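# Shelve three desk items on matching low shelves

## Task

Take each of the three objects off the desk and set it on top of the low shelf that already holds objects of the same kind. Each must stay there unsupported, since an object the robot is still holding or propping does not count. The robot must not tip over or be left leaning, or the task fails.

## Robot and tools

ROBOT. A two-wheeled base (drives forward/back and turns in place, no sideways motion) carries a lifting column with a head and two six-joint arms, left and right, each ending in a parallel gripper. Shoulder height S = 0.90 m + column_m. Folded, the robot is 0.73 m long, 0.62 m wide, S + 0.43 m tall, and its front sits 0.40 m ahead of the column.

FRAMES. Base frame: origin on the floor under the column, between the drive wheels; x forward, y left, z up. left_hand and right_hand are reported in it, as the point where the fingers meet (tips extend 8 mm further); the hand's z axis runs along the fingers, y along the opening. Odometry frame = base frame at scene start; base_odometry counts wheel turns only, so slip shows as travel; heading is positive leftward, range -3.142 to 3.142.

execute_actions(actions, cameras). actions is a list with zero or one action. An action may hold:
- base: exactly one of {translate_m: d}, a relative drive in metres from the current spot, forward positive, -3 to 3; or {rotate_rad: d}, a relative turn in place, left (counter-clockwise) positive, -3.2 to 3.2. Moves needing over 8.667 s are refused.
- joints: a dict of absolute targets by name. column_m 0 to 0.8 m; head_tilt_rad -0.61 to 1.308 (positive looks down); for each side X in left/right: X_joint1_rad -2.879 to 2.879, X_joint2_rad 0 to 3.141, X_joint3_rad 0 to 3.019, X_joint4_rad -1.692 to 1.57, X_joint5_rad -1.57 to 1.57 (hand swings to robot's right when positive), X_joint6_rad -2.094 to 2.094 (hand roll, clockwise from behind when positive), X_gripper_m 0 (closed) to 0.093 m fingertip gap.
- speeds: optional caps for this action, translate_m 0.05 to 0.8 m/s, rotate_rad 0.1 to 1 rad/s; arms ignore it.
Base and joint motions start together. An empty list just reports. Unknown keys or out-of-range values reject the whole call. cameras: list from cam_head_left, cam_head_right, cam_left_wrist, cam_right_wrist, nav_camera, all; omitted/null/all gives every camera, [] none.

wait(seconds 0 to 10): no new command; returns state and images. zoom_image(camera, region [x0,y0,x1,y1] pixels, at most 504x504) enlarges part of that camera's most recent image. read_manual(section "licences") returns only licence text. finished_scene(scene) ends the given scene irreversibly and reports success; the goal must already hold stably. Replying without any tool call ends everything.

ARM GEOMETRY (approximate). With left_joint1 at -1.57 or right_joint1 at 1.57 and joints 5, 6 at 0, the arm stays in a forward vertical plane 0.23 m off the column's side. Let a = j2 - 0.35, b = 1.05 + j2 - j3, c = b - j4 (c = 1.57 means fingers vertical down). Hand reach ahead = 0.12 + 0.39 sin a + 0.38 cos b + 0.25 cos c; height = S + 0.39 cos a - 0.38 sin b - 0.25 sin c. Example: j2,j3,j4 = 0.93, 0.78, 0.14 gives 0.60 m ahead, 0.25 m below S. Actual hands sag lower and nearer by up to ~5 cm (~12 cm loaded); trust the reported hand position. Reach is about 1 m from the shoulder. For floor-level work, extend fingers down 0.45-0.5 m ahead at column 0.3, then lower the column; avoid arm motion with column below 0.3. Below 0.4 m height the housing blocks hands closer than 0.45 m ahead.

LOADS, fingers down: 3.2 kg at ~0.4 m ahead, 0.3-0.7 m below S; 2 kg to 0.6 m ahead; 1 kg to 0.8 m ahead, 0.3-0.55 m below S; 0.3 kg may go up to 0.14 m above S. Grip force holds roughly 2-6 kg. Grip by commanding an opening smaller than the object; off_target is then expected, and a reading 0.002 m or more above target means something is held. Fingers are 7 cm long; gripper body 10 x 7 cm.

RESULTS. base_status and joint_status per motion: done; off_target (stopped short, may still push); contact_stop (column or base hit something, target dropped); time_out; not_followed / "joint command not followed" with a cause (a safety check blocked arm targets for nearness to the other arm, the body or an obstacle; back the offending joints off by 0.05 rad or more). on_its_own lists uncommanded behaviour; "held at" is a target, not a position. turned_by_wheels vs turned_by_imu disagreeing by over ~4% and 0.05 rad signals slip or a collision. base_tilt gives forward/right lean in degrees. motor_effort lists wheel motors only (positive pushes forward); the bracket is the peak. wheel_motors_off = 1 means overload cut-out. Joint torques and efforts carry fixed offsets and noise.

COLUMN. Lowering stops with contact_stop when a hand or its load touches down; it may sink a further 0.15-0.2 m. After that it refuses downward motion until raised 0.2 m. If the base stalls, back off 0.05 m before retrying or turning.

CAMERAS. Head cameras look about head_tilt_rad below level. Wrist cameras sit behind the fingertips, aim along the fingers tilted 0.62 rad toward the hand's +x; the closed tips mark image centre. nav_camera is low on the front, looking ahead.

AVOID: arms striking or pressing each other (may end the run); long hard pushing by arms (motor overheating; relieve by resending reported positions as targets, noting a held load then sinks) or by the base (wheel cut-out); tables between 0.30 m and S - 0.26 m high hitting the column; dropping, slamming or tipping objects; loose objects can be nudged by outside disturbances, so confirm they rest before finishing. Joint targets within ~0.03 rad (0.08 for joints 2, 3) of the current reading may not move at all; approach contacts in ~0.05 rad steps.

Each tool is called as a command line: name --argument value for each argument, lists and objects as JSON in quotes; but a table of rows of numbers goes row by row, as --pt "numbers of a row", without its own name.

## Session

execute_actions --actions '[]'

Scene clock: 0.00 s.
Joint torques (N m, as the arm reports them, + toward a larger angle): no reading
base_odometry: x=+0.000 y=+0.000 heading=+0.000 (m, m, rad; odometry frame)
turned_by_wheels: +0.000 (rad since the last result)
turned_by_imu: +0.000 (rad since the last result)
base_tilt: forward=-0.2 right=+0.7 (deg)
base_status: not commanded
joint_positions: column_m=+0.553 head_tilt_rad=+0.891 left_joint1_rad=-1.593 left_joint2_rad=+0.909 left_joint3_rad=+0.442 left_joint4_rad=-0.953 left_joint5_rad=-0.016 left_joint6_rad=-0.037 left_gripper_m=+0.094 right_joint1_rad=+1.576 right_joint2_rad=+0.867 right_joint3_rad=+0.377 right_joint4_rad=-0.989 right_joint5_rad=+0.003 right_joint6_rad=-0.091 right_gripper_m=+0.094
joint_status: not commanded
wheel_motors_off: 0
motor_effort: left_wheel=+2 right_wheel=+4 (%)
left_hand: x=+0.1588 y=+0.2223 z=+1.2461 quat_wxyz=(+0.433, +0.004, -0.901, -0.009) (m; base frame)
right_hand: x=+0.1277 y=-0.2249 z=+1.2654 quat_wxyz=(+0.459, +0.044, -0.887, -0.021) (m; base frame)
pictures: cam_head_left, cam_head_right, cam_left_wrist, cam_right_wrist, nav_camera
camera_calibration (this result's frames):
cam_head_left: T_world_to_cam=[[-0.084661, -0.991839, 0.0953334, -0.0870239], [-0.75679, 0.00176977, -0.653656, 1.03245], [0.648153, -0.127486, -0.750763, 1.05565], [0, 0, 0, 1]] pos_world=[0.0897579, 0.0464397, 1.4757]
cam_head_right: T_world_to_cam=[[-0.053254, -0.994976, 0.0847768, -0.164506], [-0.757911, -0.0150038, -0.652185, 1.02677], [0.650181, -0.0989848, -0.753304, 1.05541], [0, 0, 0, 1]] pos_world=[0.0832323, -0.0438043, 1.47863]
cam_left_wrist: T_world_to_cam=[[0.00393139, -0.99982, -0.0185464, 0.242132], [-0.0521419, -0.0187263, 0.998464, -1.22834], [-0.998632, -0.0029583, -0.0522061, 0.349445], [0, 0, 0, 1]] pos_world=[0.283967, 0.22012, 1.24919]
cam_right_wrist: T_world_to_cam=[[0.0584829, -0.994418, -0.0878211, -0.124815], [0.0333539, -0.0859762, 0.995739, -1.2872], [-0.997731, -0.0611629, 0.0281396, 0.198028], [0, 0, 0, 1]] pos_world=[0.247812, -0.222675, 1.26518]
Images, in order (width x height): cam_head_left 672x504, cam_head_right 672x504, cam_left_wrist 504x504, cam_right_wrist 504x504, nav_camera 672x504.

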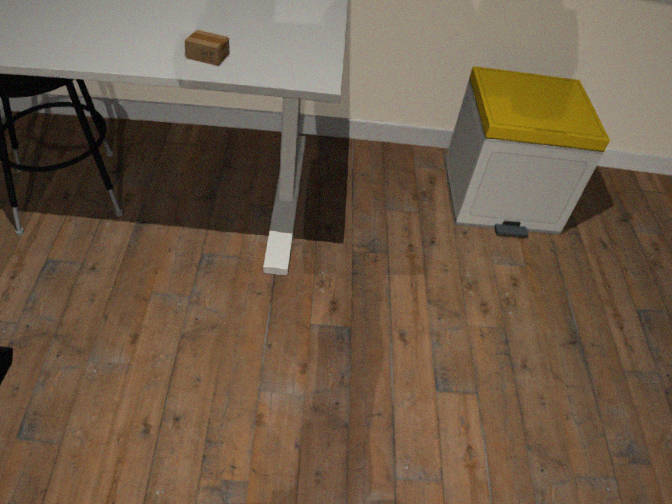

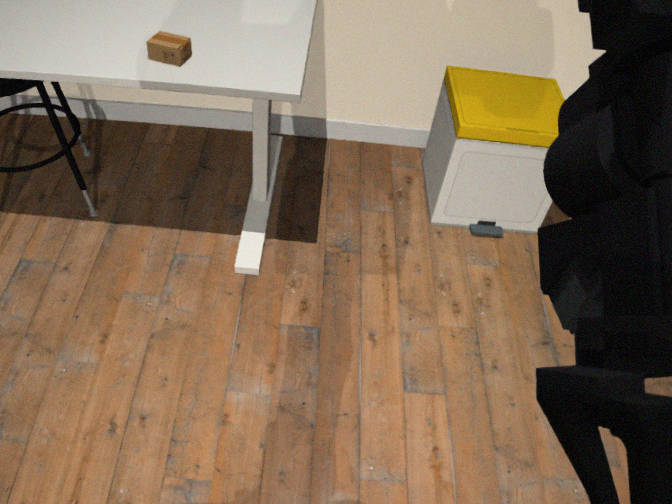

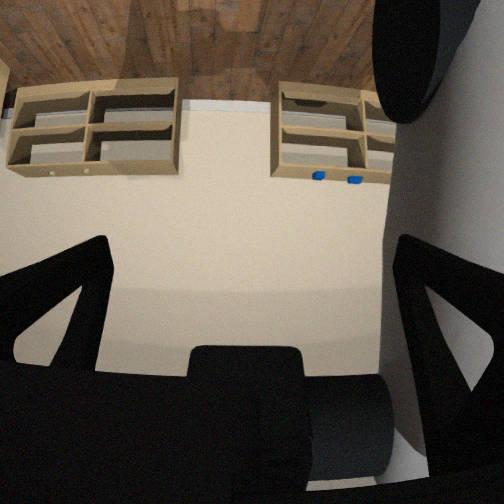

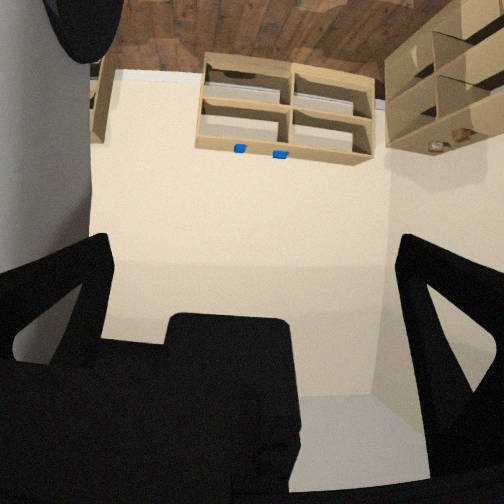

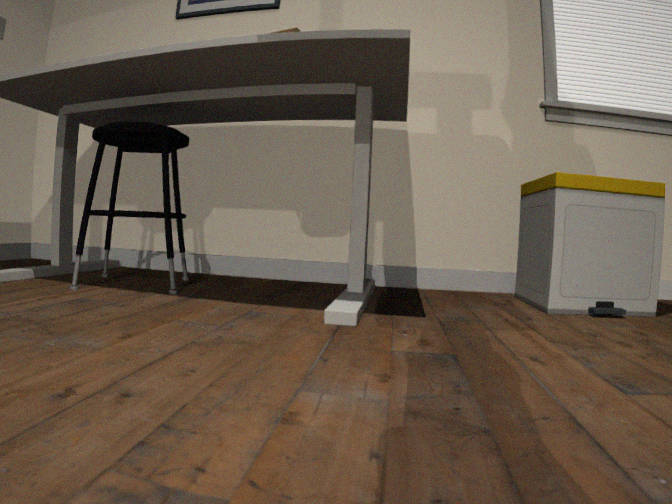

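execute_actions --actions '[{"base": {"rotate_rad": 0.5}, "joints": {"head_tilt_rad": 0.5, "column_m": 0.44, "left_joint5_rad": -1.2}}]' --cameras '["cam_head_left", "cam_head_right", "cam_left_wrist", "nav_camera"]'

Scene clock: 17.50 s.
Joint torques (N m, as the arm reports them, + toward a larger angle): left_arm=[ 0.22 -7.86 -0.62 -0.71 -0.54 -0.2 ] | right_arm=[ 1.07 -7.63 -0.78 -1.37  0.04 -0.03]
base_odometry: x=+0.000 y=+0.000 heading=+0.499 (m, m, rad; odometry frame)
turned_by_wheels: +0.499 (rad since the last result)
turned_by_imu: +0.499 (rad since the last result)
base_tilt: forward=-0.3 right=+0.7 (deg)
base_status: done
joint_positions: column_m=+0.440 head_tilt_rad=+0.518 left_joint1_rad=-1.593 left_joint2_rad=+0.909 left_joint3_rad=+0.442 left_joint4_rad=-0.953 left_joint5_rad=-1.198 left_joint6_rad=-0.037 left_gripper_m=+0.094 right_joint1_rad=+1.576 right_joint2_rad=+0.867 right_joint3_rad=+0.378 right_joint4_rad=-0.989 right_joint5_rad=+0.003 right_joint6_rad=-0.091 right_gripper_m=+0.094
joint_status: all done
wheel_motors_off: 0
motor_effort: left_wheel=-5(32) right_wheel=+7(47) (%)
left_hand: x=+0.2459 y=+0.3799 z=+1.1981 quat_wxyz=(+0.343, -0.238, -0.753, -0.509) (m; base frame)
right_hand: x=+0.1279 y=-0.2249 z=+1.1523 quat_wxyz=(+0.459, +0.044, -0.887, -0.021) (m; base frame)
pictures: cam_head_left, cam_head_right, cam_left_wrist, nav_camera
camera_calibration (this result's frames):
cam_head_left: T_world_to_cam=[[-0.113548, -0.991839, 0.05799, -0.0215483], [-0.467045, 0.00176977, -0.884232, 1.27287], [0.876913, -0.127486, -0.463434, 0.549586], [0, 0, 0, 1]] pos_world=[0.1101, 0.0464397, 1.38146]
cam_head_right: T_world_to_cam=[[-0.0804525, -0.994976, 0.059586, -0.117638], [-0.468624, -0.0150038, -0.88327, 1.2681], [0.879726, -0.0989848, -0.465063, 0.547723], [0, 0, 0, 1]] pos_world=[0.102955, -0.0438043, 1.38181]
cam_left_wrist: T_world_to_cam=[[-0.705352, -0.371856, -0.603491, 1.0352], [-0.368565, -0.534843, 0.760331, -0.613743], [-0.605507, 0.758727, 0.2402, -0.302025], [0, 0, 0, 1]] pos_world=[0.321098, 0.285844, 1.16393]
Images, in order (width x height): cam_head_left 672x504, cam_head_right 672x504, cam_left_wrist 504x504, nav_camera 672x504.

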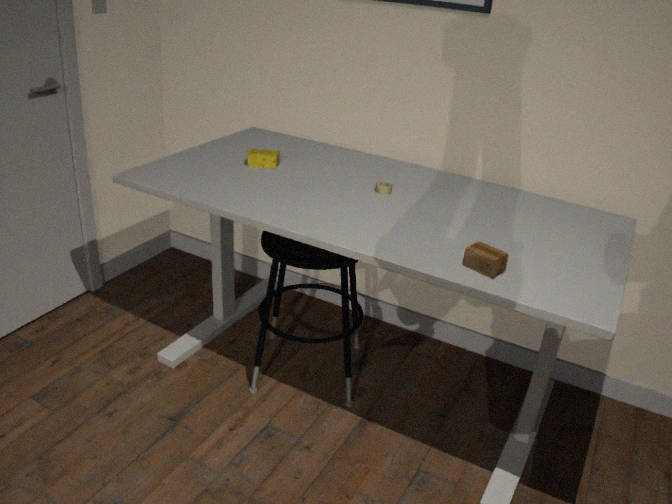

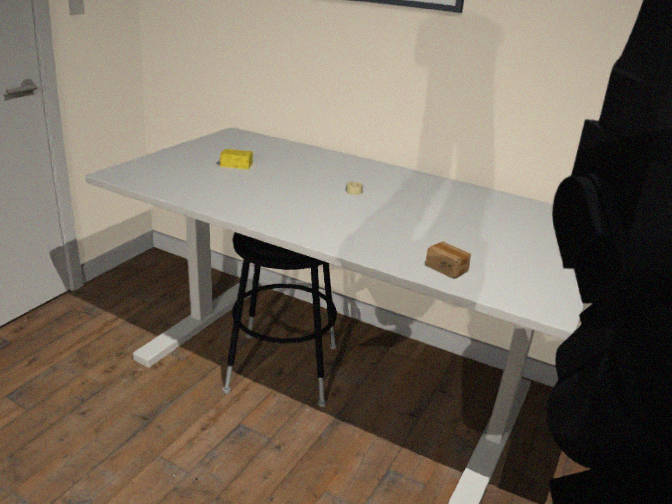

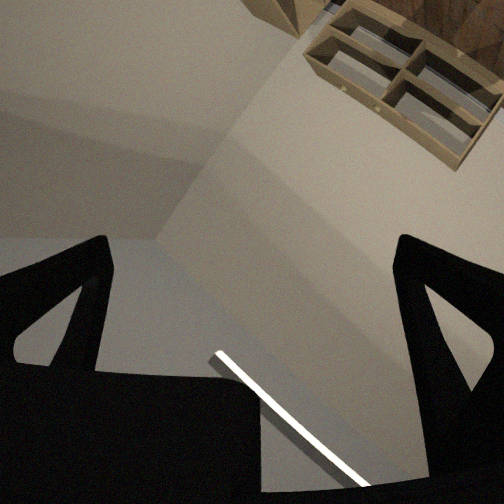

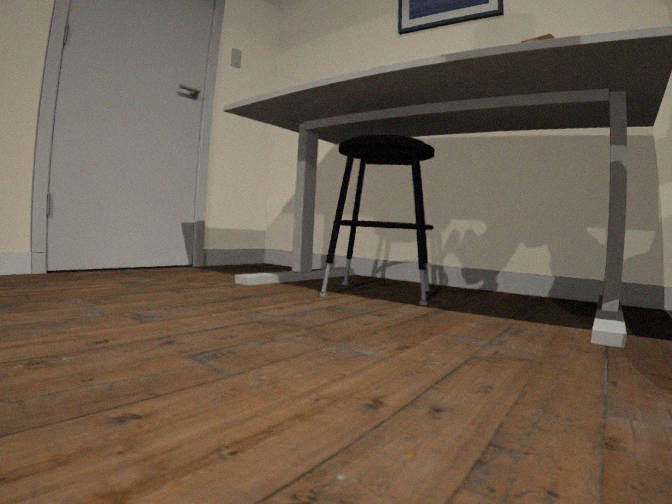

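zoom_image --camera "cam_head_left" --region '[440, 225, 540, 295]'

zoom_image --camera "cam_head_left" --region '[225, 130, 305, 190]'

Region (440, 225, 540, 295) of cam_head_left's 672x504 image, scaled by 5.040, with more detail than that image has; it fills the top 353 rows of this view, and the rest is white.

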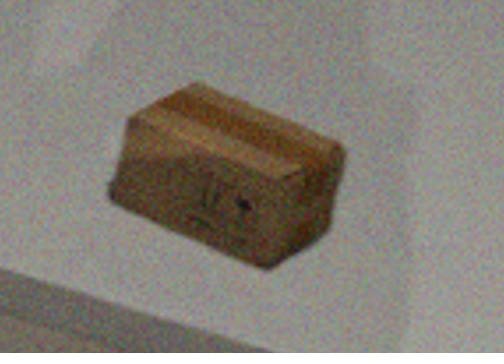

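Region (225, 130, 305, 190) of cam_head_left's 672x504 image, scaled by 6.300, with more detail than that image has; it fills the top 378 rows of this view, and the rest is white.

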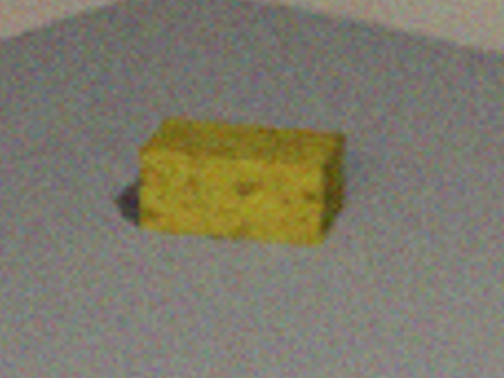

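execute_actions --actions '[{"base": {"translate_m": 1.03}, "joints": {"column_m": 0.34, "head_tilt_rad": 0.75, "left_joint2_rad": 1.715, "left_joint3_rad": 2.0, "left_joint4_rad": -0.78, "left_joint5_rad": 0, "left_joint6_rad": 0, "right_joint2_rad": 1.39, "right_joint3_rad": 0.97, "right_joint4_rad": -0.085, "right_joint5_rad": 0, "right_joint6_rad": 1.78}}]' --cameras '["cam_head_left"]'

Scene clock: 136.23 s.
Joint torques (N m, as the arm reports them, + toward a larger angle): left_arm=[ -0.27 -25.94   7.2    0.94   0.13  -0.03] | right_arm=[ -0.08 -14.26   1.35   0.36   0.05   0.05]
base_odometry: x=+0.904 y=+0.493 heading=+0.499 (m, m, rad; odometry frame)
turned_by_wheels: +0.000 (rad since the last result)
turned_by_imu: +0.001 (rad since the last result)
base_tilt: forward=-0.2 right=+0.7 (deg)
base_status: done
joint_positions: column_m=+0.340 head_tilt_rad=+0.753 left_joint1_rad=-1.593 left_joint2_rad=+1.724 left_joint3_rad=+1.969 left_joint4_rad=-0.785 left_joint5_rad=-0.002 left_joint6_rad=-0.005 left_gripper_m=+0.094 right_joint1_rad=+1.576 right_joint2_rad=+1.388 right_joint3_rad=+0.971 right_joint4_rad=-0.091 right_joint5_rad=+0.002 right_joint6_rad=+1.766 right_gripper_m=+0.094
joint_status: all done
wheel_motors_off: 0
motor_effort: left_wheel=+0(44) right_wheel=-2(52) (%)
left_hand: x=+0.7626 y=+0.2084 z=+0.7956 quat_wxyz=(+0.008, -0.003, -1.000, +0.009) (m; base frame)
right_hand: x=+0.5002 y=-0.2225 z=+0.8106 quat_wxyz=(-0.004, -0.772, -0.636, -0.007) (m; base frame)
pictures: cam_head_left
camera_calibration (this result's frames):
cam_head_left: T_world_to_cam=[[-0.0969504, -0.991839, 0.0828043, -0.0494847], [-0.659858, 0.00176977, -0.751388, 1.01794], [0.745109, -0.127486, -0.654645, 0.763391], [0, 0, 0, 1]] pos_world=[0.0980865, 0.0464397, 1.26871]
Images, in order (width x height): cam_head_left 672x504.

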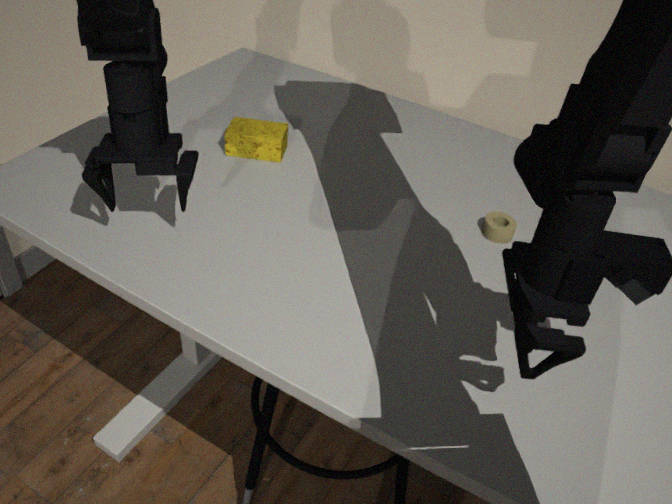

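execute_actions --actions '[{"base": {"rotate_rad": -0.63}, "joints": {"left_joint2_rad": 1.812, "left_joint3_rad": 2.245, "left_joint4_rad": -0.92}}]' --cameras '["cam_head_left", "cam_left_wrist", "cam_right_wrist"]'

Scene clock: 160.97 s.
Joint torques (N m, as the arm reports them, + toward a larger angle): left_arm=[ -0.97 -24.74   8.19   0.2    0.07  -0.08] | right_arm=[  0.89 -15.27   1.33   0.25   0.05   0.05]
base_odometry: x=+0.904 y=+0.493 heading=-0.130 (m, m, rad; odometry frame)
turned_by_wheels: -0.629 (rad since the last result)
turned_by_imu: -0.627 (rad since the last result)
base_tilt: forward=-0.3 right=+0.7 (deg)
base_status: done
joint_positions: column_m=+0.340 head_tilt_rad=+0.753 left_joint1_rad=-1.596 left_joint2_rad=+1.797 left_joint3_rad=+2.211 left_joint4_rad=-0.912 left_joint5_rad=-0.001 left_joint6_rad=-0.005 left_gripper_m=+0.094 right_joint1_rad=+1.576 right_joint2_rad=+1.388 right_joint3_rad=+0.971 right_joint4_rad=-0.091 right_joint5_rad=+0.002 right_joint6_rad=+1.766 right_gripper_m=+0.094
joint_status: all done
wheel_motors_off: 0
motor_effort: left_wheel=+4(33) right_wheel=-6(53) (%)
left_hand: x=+0.8201 y=+0.2057 z=+0.8170 quat_wxyz=(-0.013, -0.004, -1.000, +0.011) (m; base frame)
right_hand: x=+0.5002 y=-0.2228 z=+0.8106 quat_wxyz=(-0.004, -0.772, -0.636, -0.007) (m; base frame)
pictures: cam_head_left, cam_left_wrist, cam_right_wrist
camera_calibration (this result's frames):
cam_head_left: T_world_to_cam=[[-0.0969504, -0.991839, 0.0828043, -0.0494847], [-0.659858, 0.00176977, -0.751388, 1.01794], [0.745109, -0.127486, -0.654645, 0.763391], [0, 0, 0, 1]] pos_world=[0.0980865, 0.0464397, 1.26871]
cam_left_wrist: T_world_to_cam=[[-0.00565218, -0.999652, 0.0257744, 0.186592], [-0.827123, 0.0191591, 0.561694, 0.218824], [-0.561993, -0.0181438, -0.826943, 1.26531], [0, 0, 0, 1]] pos_world=[0.893143, 0.205292, 0.918616]
cam_right_wrist: T_world_to_cam=[[-0.982837, 0.183367, -0.02018, 0.544045], [0.133762, 0.78371, 0.606552, -0.387566], [0.127037, 0.593443, -0.794787, 0.832867], [0, 0, 0, 1]] pos_world=[0.480745, -0.29028, 0.90801]
Images, in order (width x height): cam_head_left 672x504, cam_left_wrist 504x504, cam_right_wrist 504x504.

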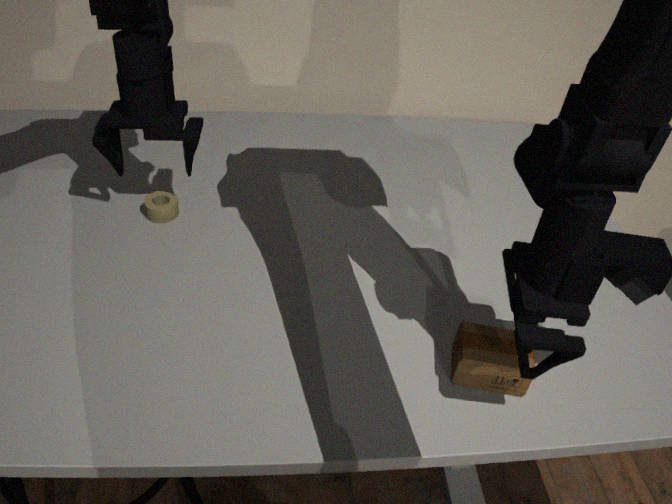

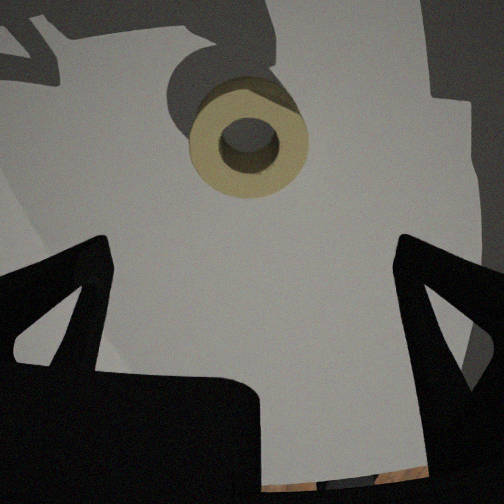

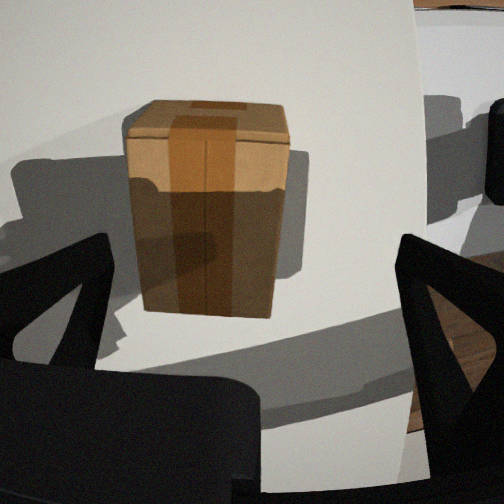

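execute_actions --actions '[{"base": {"translate_m": 0.013}, "joints": {"column_m": 0.318, "right_joint1_rad": 1.626, "right_joint2_rad": 1.355, "right_joint6_rad": 1.835}}]' --cameras '["cam_left_wrist", "cam_right_wrist"]'

Scene clock: 190.77 s.
Joint torques (N m, as the arm reports them, + toward a larger angle): left_arm=[ -0.51 -24.95   8.2    0.45   0.03  -0.08] | right_arm=[  1.17 -15.32   1.56   0.43   0.03   0.05]
base_odometry: x=+0.917 y=+0.491 heading=-0.129 (m, m, rad; odometry frame)
turned_by_wheels: +0.000 (rad since the last result)
turned_by_imu: +0.002 (rad since the last result)
base_tilt: forward=-0.3 right=+0.7 (deg)
base_status: done
joint_positions: column_m=+0.318 head_tilt_rad=+0.753 left_joint1_rad=-1.596 left_joint2_rad=+1.797 left_joint3_rad=+2.212 left_joint4_rad=-0.914 left_joint5_rad=-0.001 left_joint6_rad=-0.005 left_gripper_m=+0.094 right_joint1_rad=+1.627 right_joint2_rad=+1.361 right_joint3_rad=+0.970 right_joint4_rad=-0.090 right_joint5_rad=+0.002 right_joint6_rad=+1.821 right_gripper_m=+0.094
joint_status: all done
wheel_motors_off: 0
motor_effort: left_wheel=+5(46) right_wheel=+1(38) (%)
left_hand: x=+0.8200 y=+0.2057 z=+0.7952 quat_wxyz=(-0.013, -0.004, -1.000, +0.011) (m; base frame)
right_hand: x=+0.5115 y=-0.1933 z=+0.7998 quat_wxyz=(+0.005, -0.781, -0.623, -0.031) (m; base frame)
pictures: cam_left_wrist, cam_right_wrist
camera_calibration (this result's frames):
cam_left_wrist: T_world_to_cam=[[-0.00564949, -0.999652, 0.025769, 0.187161], [-0.826694, 0.0191676, 0.562325, 0.230194], [-0.562624, -0.0181262, -0.826514, 1.24746], [0, 0, 0, 1]] pos_world=[0.893205, 0.205295, 0.896774]
cam_right_wrist: T_world_to_cam=[[-0.976059, 0.214339, -0.0369758, 0.565427], [0.140419, 0.750786, 0.645448, -0.446465], [0.166106, 0.624803, -0.762909, 0.765981], [0, 0, 0, 1]] pos_world=[0.487348, -0.264581, 0.89345]
Images, in order (width x height): cam_left_wrist 504x504, cam_right_wrist 504x504.

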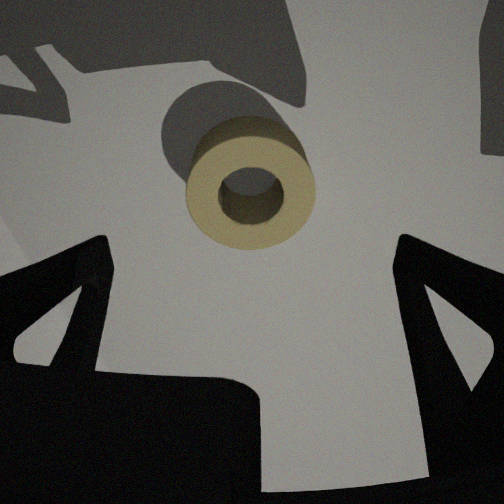

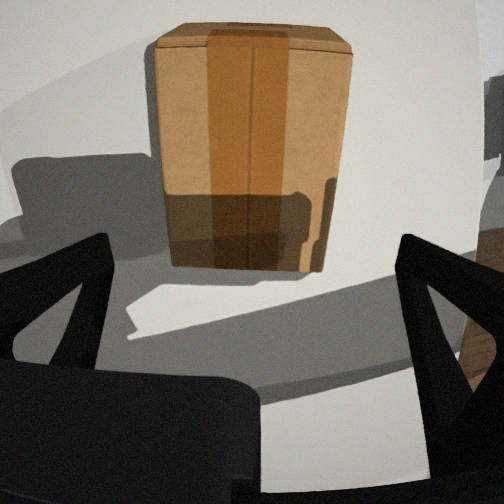

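execute_actions --actions '[]'

Scene clock: 226.17 s.
Joint torques (N m, as the arm reports them, + toward a larger angle): left_arm=[ -0.26 -25.19   8.16   0.37   0.1   -0.08] | right_arm=[  0.7  -15.08   1.66   0.24   0.01   0.07]
base_odometry: x=+0.917 y=+0.491 heading=-0.129 (m, m, rad; odometry frame)
turned_by_wheels: +0.000 (rad since the last result)
turned_by_imu: +0.001 (rad since the last result)
base_tilt: forward=-0.3 right=+0.8 (deg)
base_status: done
joint_positions: column_m=+0.318 head_tilt_rad=+0.753 left_joint1_rad=-1.596 left_joint2_rad=+1.797 left_joint3_rad=+2.212 left_joint4_rad=-0.914 left_joint5_rad=-0.001 left_joint6_rad=-0.005 left_gripper_m=+0.094 right_joint1_rad=+1.627 right_joint2_rad=+1.361 right_joint3_rad=+0.970 right_joint4_rad=-0.090 right_joint5_rad=+0.002 right_joint6_rad=+1.821 right_gripper_m=+0.094
joint_status: all done
wheel_motors_off: 0
motor_effort: left_wheel=+5(46) right_wheel=+2(38) (%)
left_hand: x=+0.8200 y=+0.2057 z=+0.7952 quat_wxyz=(-0.013, -0.004, -1.000, +0.011) (m; base frame)
right_hand: x=+0.5115 y=-0.1933 z=+0.7998 quat_wxyz=(+0.005, -0.781, -0.623, -0.031) (m; base frame)
pictures: cam_head_left, cam_head_right, cam_left_wrist, cam_right_wrist, nav_camera
camera_calibration (this result's frames):
cam_head_left: T_world_to_cam=[[-0.0969462, -0.991839, 0.0828092, -0.0476682], [-0.659896, 0.00176977, -0.751355, 1.00135], [0.745076, -0.127486, -0.654682, 0.749029], [0, 0, 0, 1]] pos_world=[0.0980836, 0.0464397, 1.24669]
cam_head_right: T_world_to_cam=[[-0.0643874, -0.994976, 0.076664, -0.133442], [-0.661209, -0.0150038, -0.750052, 0.996248], [0.747434, -0.0989848, -0.656921, 0.747784], [0, 0, 0, 1]] pos_world=[0.0912171, -0.0438043, 1.2487]
cam_left_wrist: T_world_to_cam=[[-0.00564949, -0.999652, 0.025769, 0.187161], [-0.826694, 0.0191676, 0.562325, 0.230194], [-0.562624, -0.0181262, -0.826514, 1.24746], [0, 0, 0, 1]] pos_world=[0.893205, 0.205295, 0.896774]
cam_right_wrist: T_world_to_cam=[[-0.976059, 0.214339, -0.0369758, 0.565427], [0.140419, 0.750786, 0.645448, -0.446465], [0.166106, 0.624803, -0.762909, 0.765981], [0, 0, 0, 1]] pos_world=[0.487348, -0.264581, 0.89345]
Images, in order (width x height): cam_head_left 672x504, cam_head_right 672x504, cam_left_wrist 504x504, cam_right_wrist 504x504, nav_camera 672x504.

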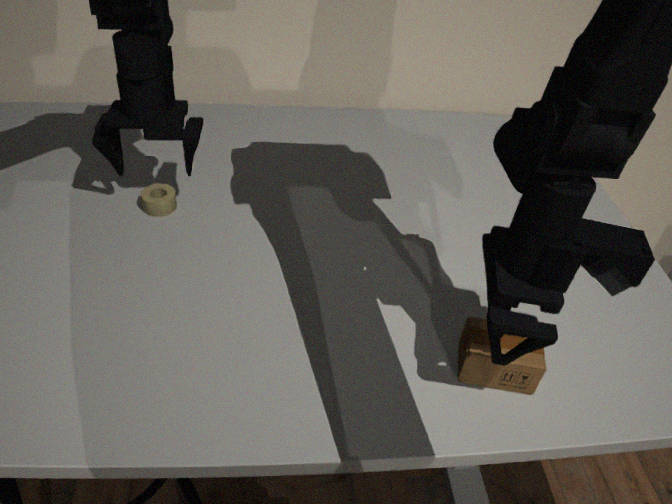

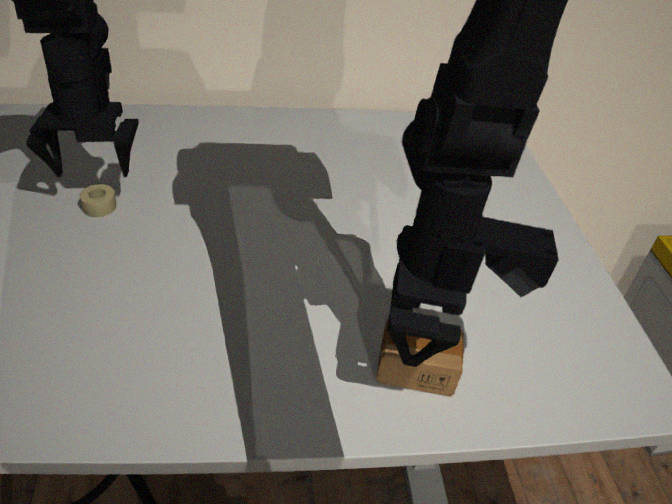

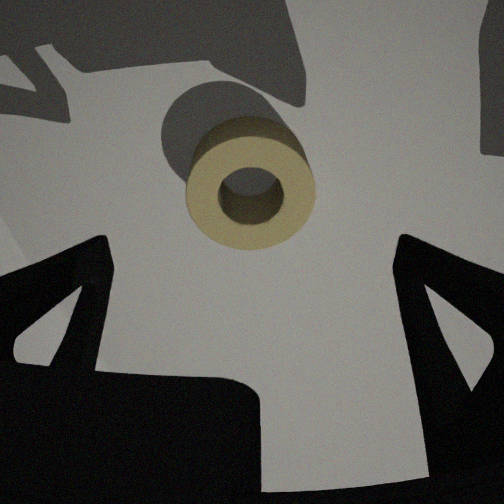

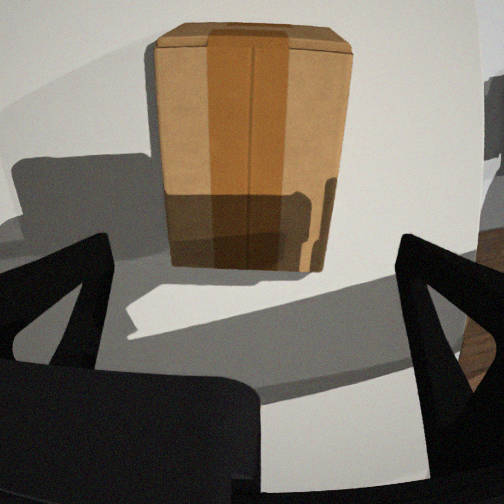

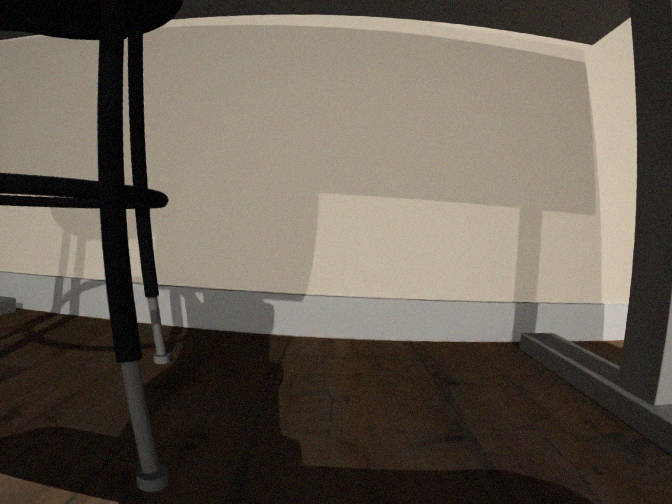

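execute_actions --actions '[{"joints": {"column_m": 0.264}}]' --cameras '["cam_left_wrist", "cam_right_wrist", "cam_head_left"]'

Scene clock: 230.23 s.
Joint torques (N m, as the arm reports them, + toward a larger angle): left_arm=[ -0.49 -25.71   8.36   0.67   0.09  -0.09] | right_arm=[  1.03 -15.34   1.65   0.28   0.02   0.08]
base_odometry: x=+0.917 y=+0.491 heading=-0.129 (m, m, rad; odometry frame)
turned_by_wheels: +0.000 (rad since the last result)
turned_by_imu: +0.001 (rad since the last result)
base_tilt: forward=-0.3 right=+0.8 (deg)
base_status: not commanded
joint_positions: column_m=+0.264 head_tilt_rad=+0.753 left_joint1_rad=-1.596 left_joint2_rad=+1.797 left_joint3_rad=+2.212 left_joint4_rad=-0.914 left_joint5_rad=-0.001 left_joint6_rad=-0.005 left_gripper_m=+0.094 right_joint1_rad=+1.627 right_joint2_rad=+1.361 right_joint3_rad=+0.970 right_joint4_rad=-0.090 right_joint5_rad=+0.002 right_joint6_rad=+1.821 right_gripper_m=+0.094
joint_status: all done
wheel_motors_off: 0
motor_effort: left_wheel=+6(7) right_wheel=+1(1) (%)
left_hand: x=+0.8200 y=+0.2057 z=+0.7412 quat_wxyz=(-0.013, -0.004, -1.000, +0.011) (m; base frame)
right_hand: x=+0.5115 y=-0.1933 z=+0.7458 quat_wxyz=(+0.005, -0.781, -0.623, -0.031) (m; base frame)
pictures: cam_head_left, cam_left_wrist, cam_right_wrist
camera_calibration (this result's frames):
cam_head_left: T_world_to_cam=[[-0.0969462, -0.991839, 0.0828092, -0.043197], [-0.659896, 0.00176977, -0.751355, 0.960784], [0.745076, -0.127486, -0.654682, 0.71368], [0, 0, 0, 1]] pos_world=[0.0980836, 0.0464397, 1.1927]
cam_left_wrist: T_world_to_cam=[[-0.00564949, -0.999652, 0.025769, 0.188552], [-0.826694, 0.0191676, 0.562325, 0.260556], [-0.562624, -0.0181262, -0.826514, 1.20283], [0, 0, 0, 1]] pos_world=[0.893205, 0.205295, 0.84278]
cam_right_wrist: T_world_to_cam=[[-0.976059, 0.214339, -0.0369758, 0.563431], [0.140419, 0.750786, 0.645448, -0.411615], [0.166106, 0.624803, -0.762909, 0.724789], [0, 0, 0, 1]] pos_world=[0.487348, -0.264581, 0.839457]
Images, in order (width x height): cam_head_left 672x504, cam_left_wrist 504x504, cam_right_wrist 504x504.

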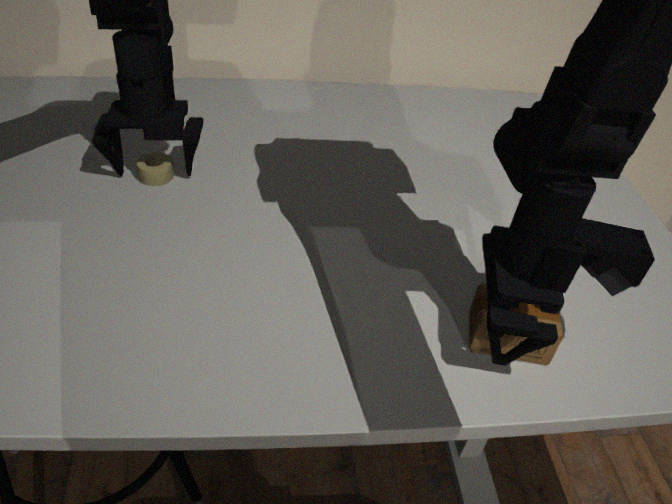

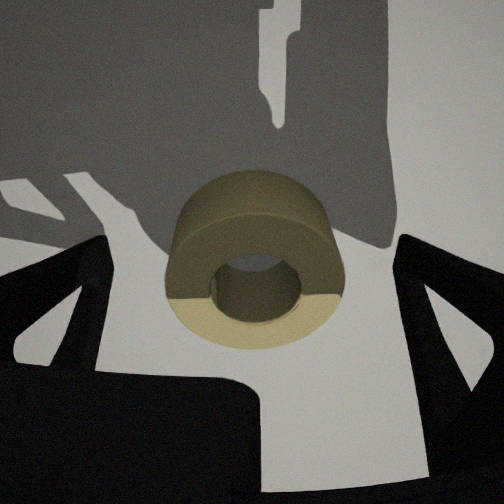

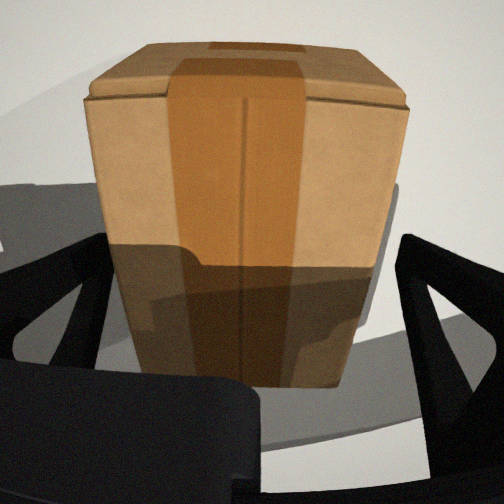

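execute_actions --actions '[{"joints": {"left_gripper_m": 0.035, "right_gripper_m": 0.045}}]' --cameras '["cam_left_wrist", "cam_right_wrist", "cam_head_left"]'

Scene clock: 233.67 s.
Joint torques (N m, as the arm reports them, + toward a larger angle): left_arm=[ -0.16 -25.53   8.26   0.38   0.07  -0.07] | right_arm=[  0.88 -15.2    1.63   0.57   0.04   0.04]
base_odometry: x=+0.917 y=+0.491 heading=-0.129 (m, m, rad; odometry frame)
turned_by_wheels: +0.000 (rad since the last result)
turned_by_imu: +0.001 (rad since the last result)
base_tilt: forward=-0.3 right=+0.8 (deg)
base_status: not commanded
joint_positions: column_m=+0.264 head_tilt_rad=+0.753 left_joint1_rad=-1.596 left_joint2_rad=+1.797 left_joint3_rad=+2.212 left_joint4_rad=-0.914 left_joint5_rad=-0.001 left_joint6_rad=-0.005 left_gripper_m=+0.049 right_joint1_rad=+1.627 right_joint2_rad=+1.361 right_joint3_rad=+0.970 right_joint4_rad=-0.089 right_joint5_rad=+0.002 right_joint6_rad=+1.822 right_gripper_m=+0.059
joint_status: left_gripper_m off_target (ended at +0.049, target +0.035); right_gripper_m off_target (ended at +0.059, target +0.045)
wheel_motors_off: 0
motor_effort: left_wheel=+5(7) right_wheel=+1(0) (%)
left_hand: x=+0.8200 y=+0.2057 z=+0.7412 quat_wxyz=(-0.013, -0.004, -1.000, +0.011) (m; base frame)
right_hand: x=+0.5116 y=-0.1933 z=+0.7458 quat_wxyz=(+0.005, -0.781, -0.623, -0.032) (m; base frame)
pictures: cam_head_left, cam_left_wrist, cam_right_wrist
camera_calibration (this result's frames):
cam_head_left: T_world_to_cam=[[-0.0969462, -0.991839, 0.0828092, -0.043197], [-0.659896, 0.00176977, -0.751355, 0.960784], [0.745076, -0.127486, -0.654682, 0.71368], [0, 0, 0, 1]] pos_world=[0.0980836, 0.0464397, 1.1927]
cam_left_wrist: T_world_to_cam=[[-0.00564949, -0.999652, 0.025769, 0.188552], [-0.826694, 0.0191676, 0.562325, 0.260556], [-0.562624, -0.0181262, -0.826514, 1.20283], [0, 0, 0, 1]] pos_world=[0.893205, 0.205295, 0.84278]
cam_right_wrist: T_world_to_cam=[[-0.975883, 0.2151, -0.0372114, 0.563738], [0.140776, 0.750405, 0.645813, -0.412212], [0.166838, 0.625, -0.762588, 0.724161], [0, 0, 0, 1]] pos_world=[0.487355, -0.264534, 0.839426]
Images, in order (width x height): cam_head_left 672x504, cam_left_wrist 504x504, cam_right_wrist 504x504.

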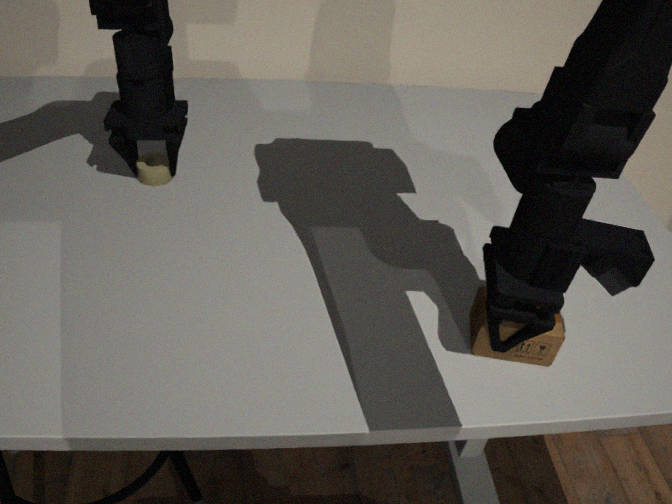

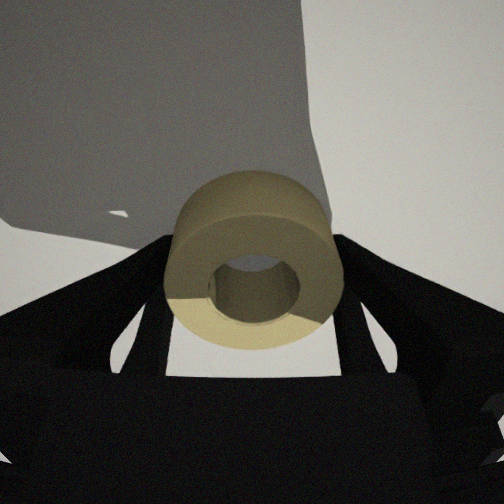

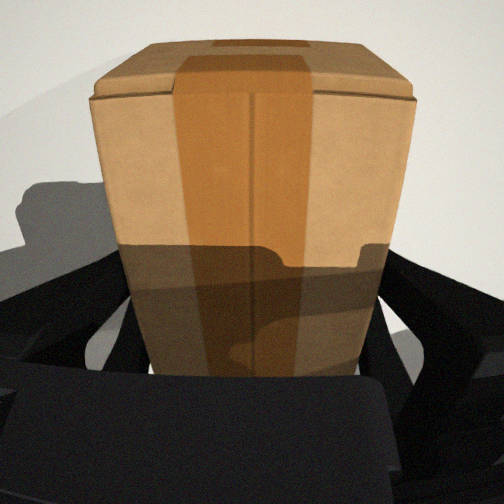

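execute_actions --actions '[{"base": {"rotate_rad": -2.26}, "joints": {"column_m": 0.33, "head_tilt_rad": 0.4, "left_joint2_rad": 1.0, "left_joint3_rad": 1.75, "left_joint4_rad": -1.27}}]'

Scene clock: 313.30 s.
Joint torques (N m, as the arm reports them, + toward a larger angle): left_arm=[ -0.85 -21.15   6.3    0.35   0.07  -0.05] | right_arm=[  1.02 -14.97   1.79   0.37   0.04   0.08]
base_odometry: x=+0.917 y=+0.491 heading=-2.388 (m, m, rad; odometry frame)
turned_by_wheels: -2.259 (rad since the last result)
turned_by_imu: -2.260 (rad since the last result)
base_tilt: forward=-0.3 right=+0.7 (deg)
base_status: done
joint_positions: column_m=+0.330 head_tilt_rad=+0.418 left_joint1_rad=-1.590 left_joint2_rad=+0.988 left_joint3_rad=+1.761 left_joint4_rad=-1.263 left_joint5_rad=-0.001 left_joint6_rad=-0.005 left_gripper_m=+0.049 right_joint1_rad=+1.627 right_joint2_rad=+1.361 right_joint3_rad=+0.970 right_joint4_rad=-0.089 right_joint5_rad=+0.002 right_joint6_rad=+1.822 right_gripper_m=+0.059
joint_status: all done
wheel_motors_off: 0
motor_effort: left_wheel=+5(27) right_wheel=-6(49) (%)
left_hand: x=+0.7301 y=+0.2176 z=+1.1914 quat_wxyz=(-0.017, -0.002, -1.000, +0.008) (m; base frame)
right_hand: x=+0.5116 y=-0.1932 z=+0.8117 quat_wxyz=(+0.005, -0.781, -0.623, -0.032) (m; base frame)
pictures: cam_head_left, cam_head_right, cam_left_wrist, cam_right_wrist, nav_camera
camera_calibration (this result's frames):
cam_head_left: T_world_to_cam=[[-0.118764, -0.991839, 0.0463781, 0.000377682], [-0.376543, 0.00176977, -0.926398, 1.22648], [0.918755, -0.127486, -0.37368, 0.378359], [0, 0, 0, 1]] pos_world=[0.114246, 0.0464397, 1.27757]
cam_head_right: T_world_to_cam=[[-0.0859934, -0.994976, 0.0512664, -0.0998525], [-0.37821, -0.0150038, -0.925598, 1.22204], [0.921717, -0.0989848, -0.37502, 0.375929], [0, 0, 0, 1]] pos_world=[0.1071, -0.0438043, 1.27721]
cam_left_wrist: T_world_to_cam=[[-0.00262835, -0.999785, 0.0205448, 0.192394], [-0.831436, 0.0135999, 0.555454, -0.0543156], [-0.555614, -0.0156217, -0.831293, 1.52461], [0, 0, 0, 1]] pos_world=[0.802439, 0.216908, 1.29361]
cam_right_wrist: T_world_to_cam=[[-0.975887, 0.215098, -0.0371198, 0.566102], [0.140769, 0.750161, 0.646098, -0.455097], [0.16682, 0.625293, -0.762352, 0.774251], [0, 0, 0, 1]] pos_world=[0.487355, -0.264505, 0.905302]
Images, in order (width x height): cam_head_left 672x504, cam_head_right 672x504, cam_left_wrist 504x504, cam_right_wrist 504x504, nav_camera 672x504.

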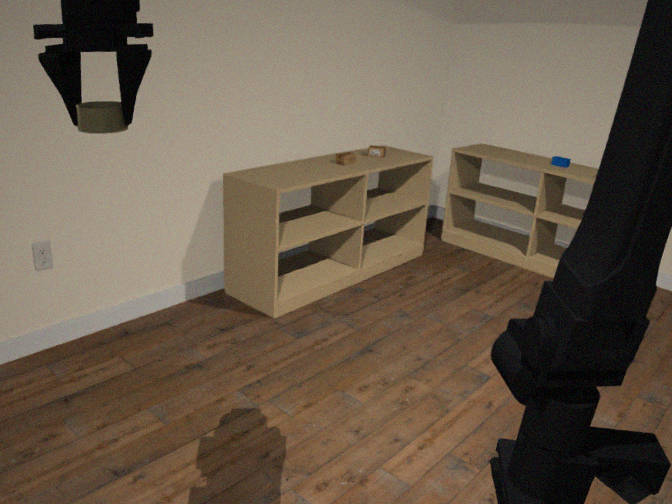

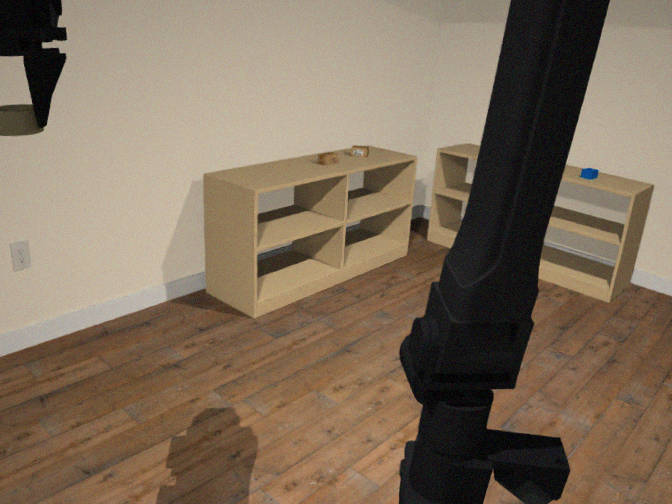

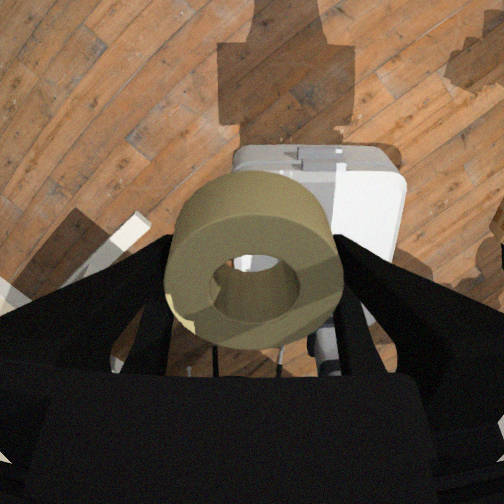

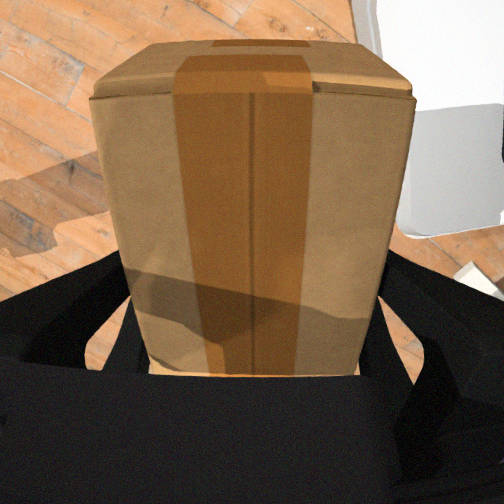

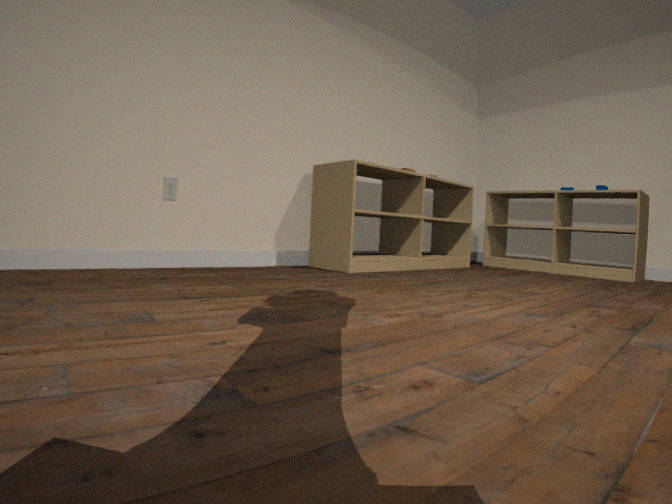

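zoom_image --camera "cam_head_left" --region '[200, 130, 450, 330]'

zoom_image --camera "nav_camera" --region '[290, 140, 490, 290]'

Region (200, 130, 450, 330) of cam_head_left's 672x504 image, scaled by 2.016, with more detail than that image has; it fills the top 403 rows of this view, and the rest is white.

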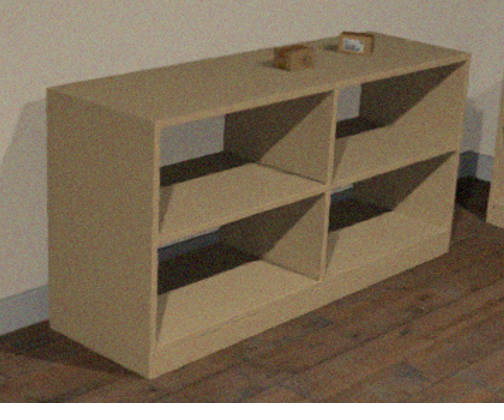

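Region (290, 140, 490, 290) of nav_camera's 672x504 image, scaled by 2.520, with more detail than that image has; it fills the top 378 rows of this view, and the rest is white.

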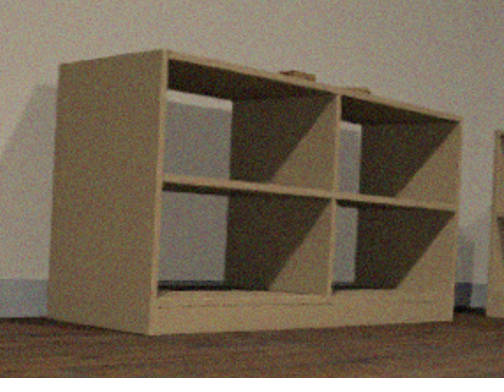

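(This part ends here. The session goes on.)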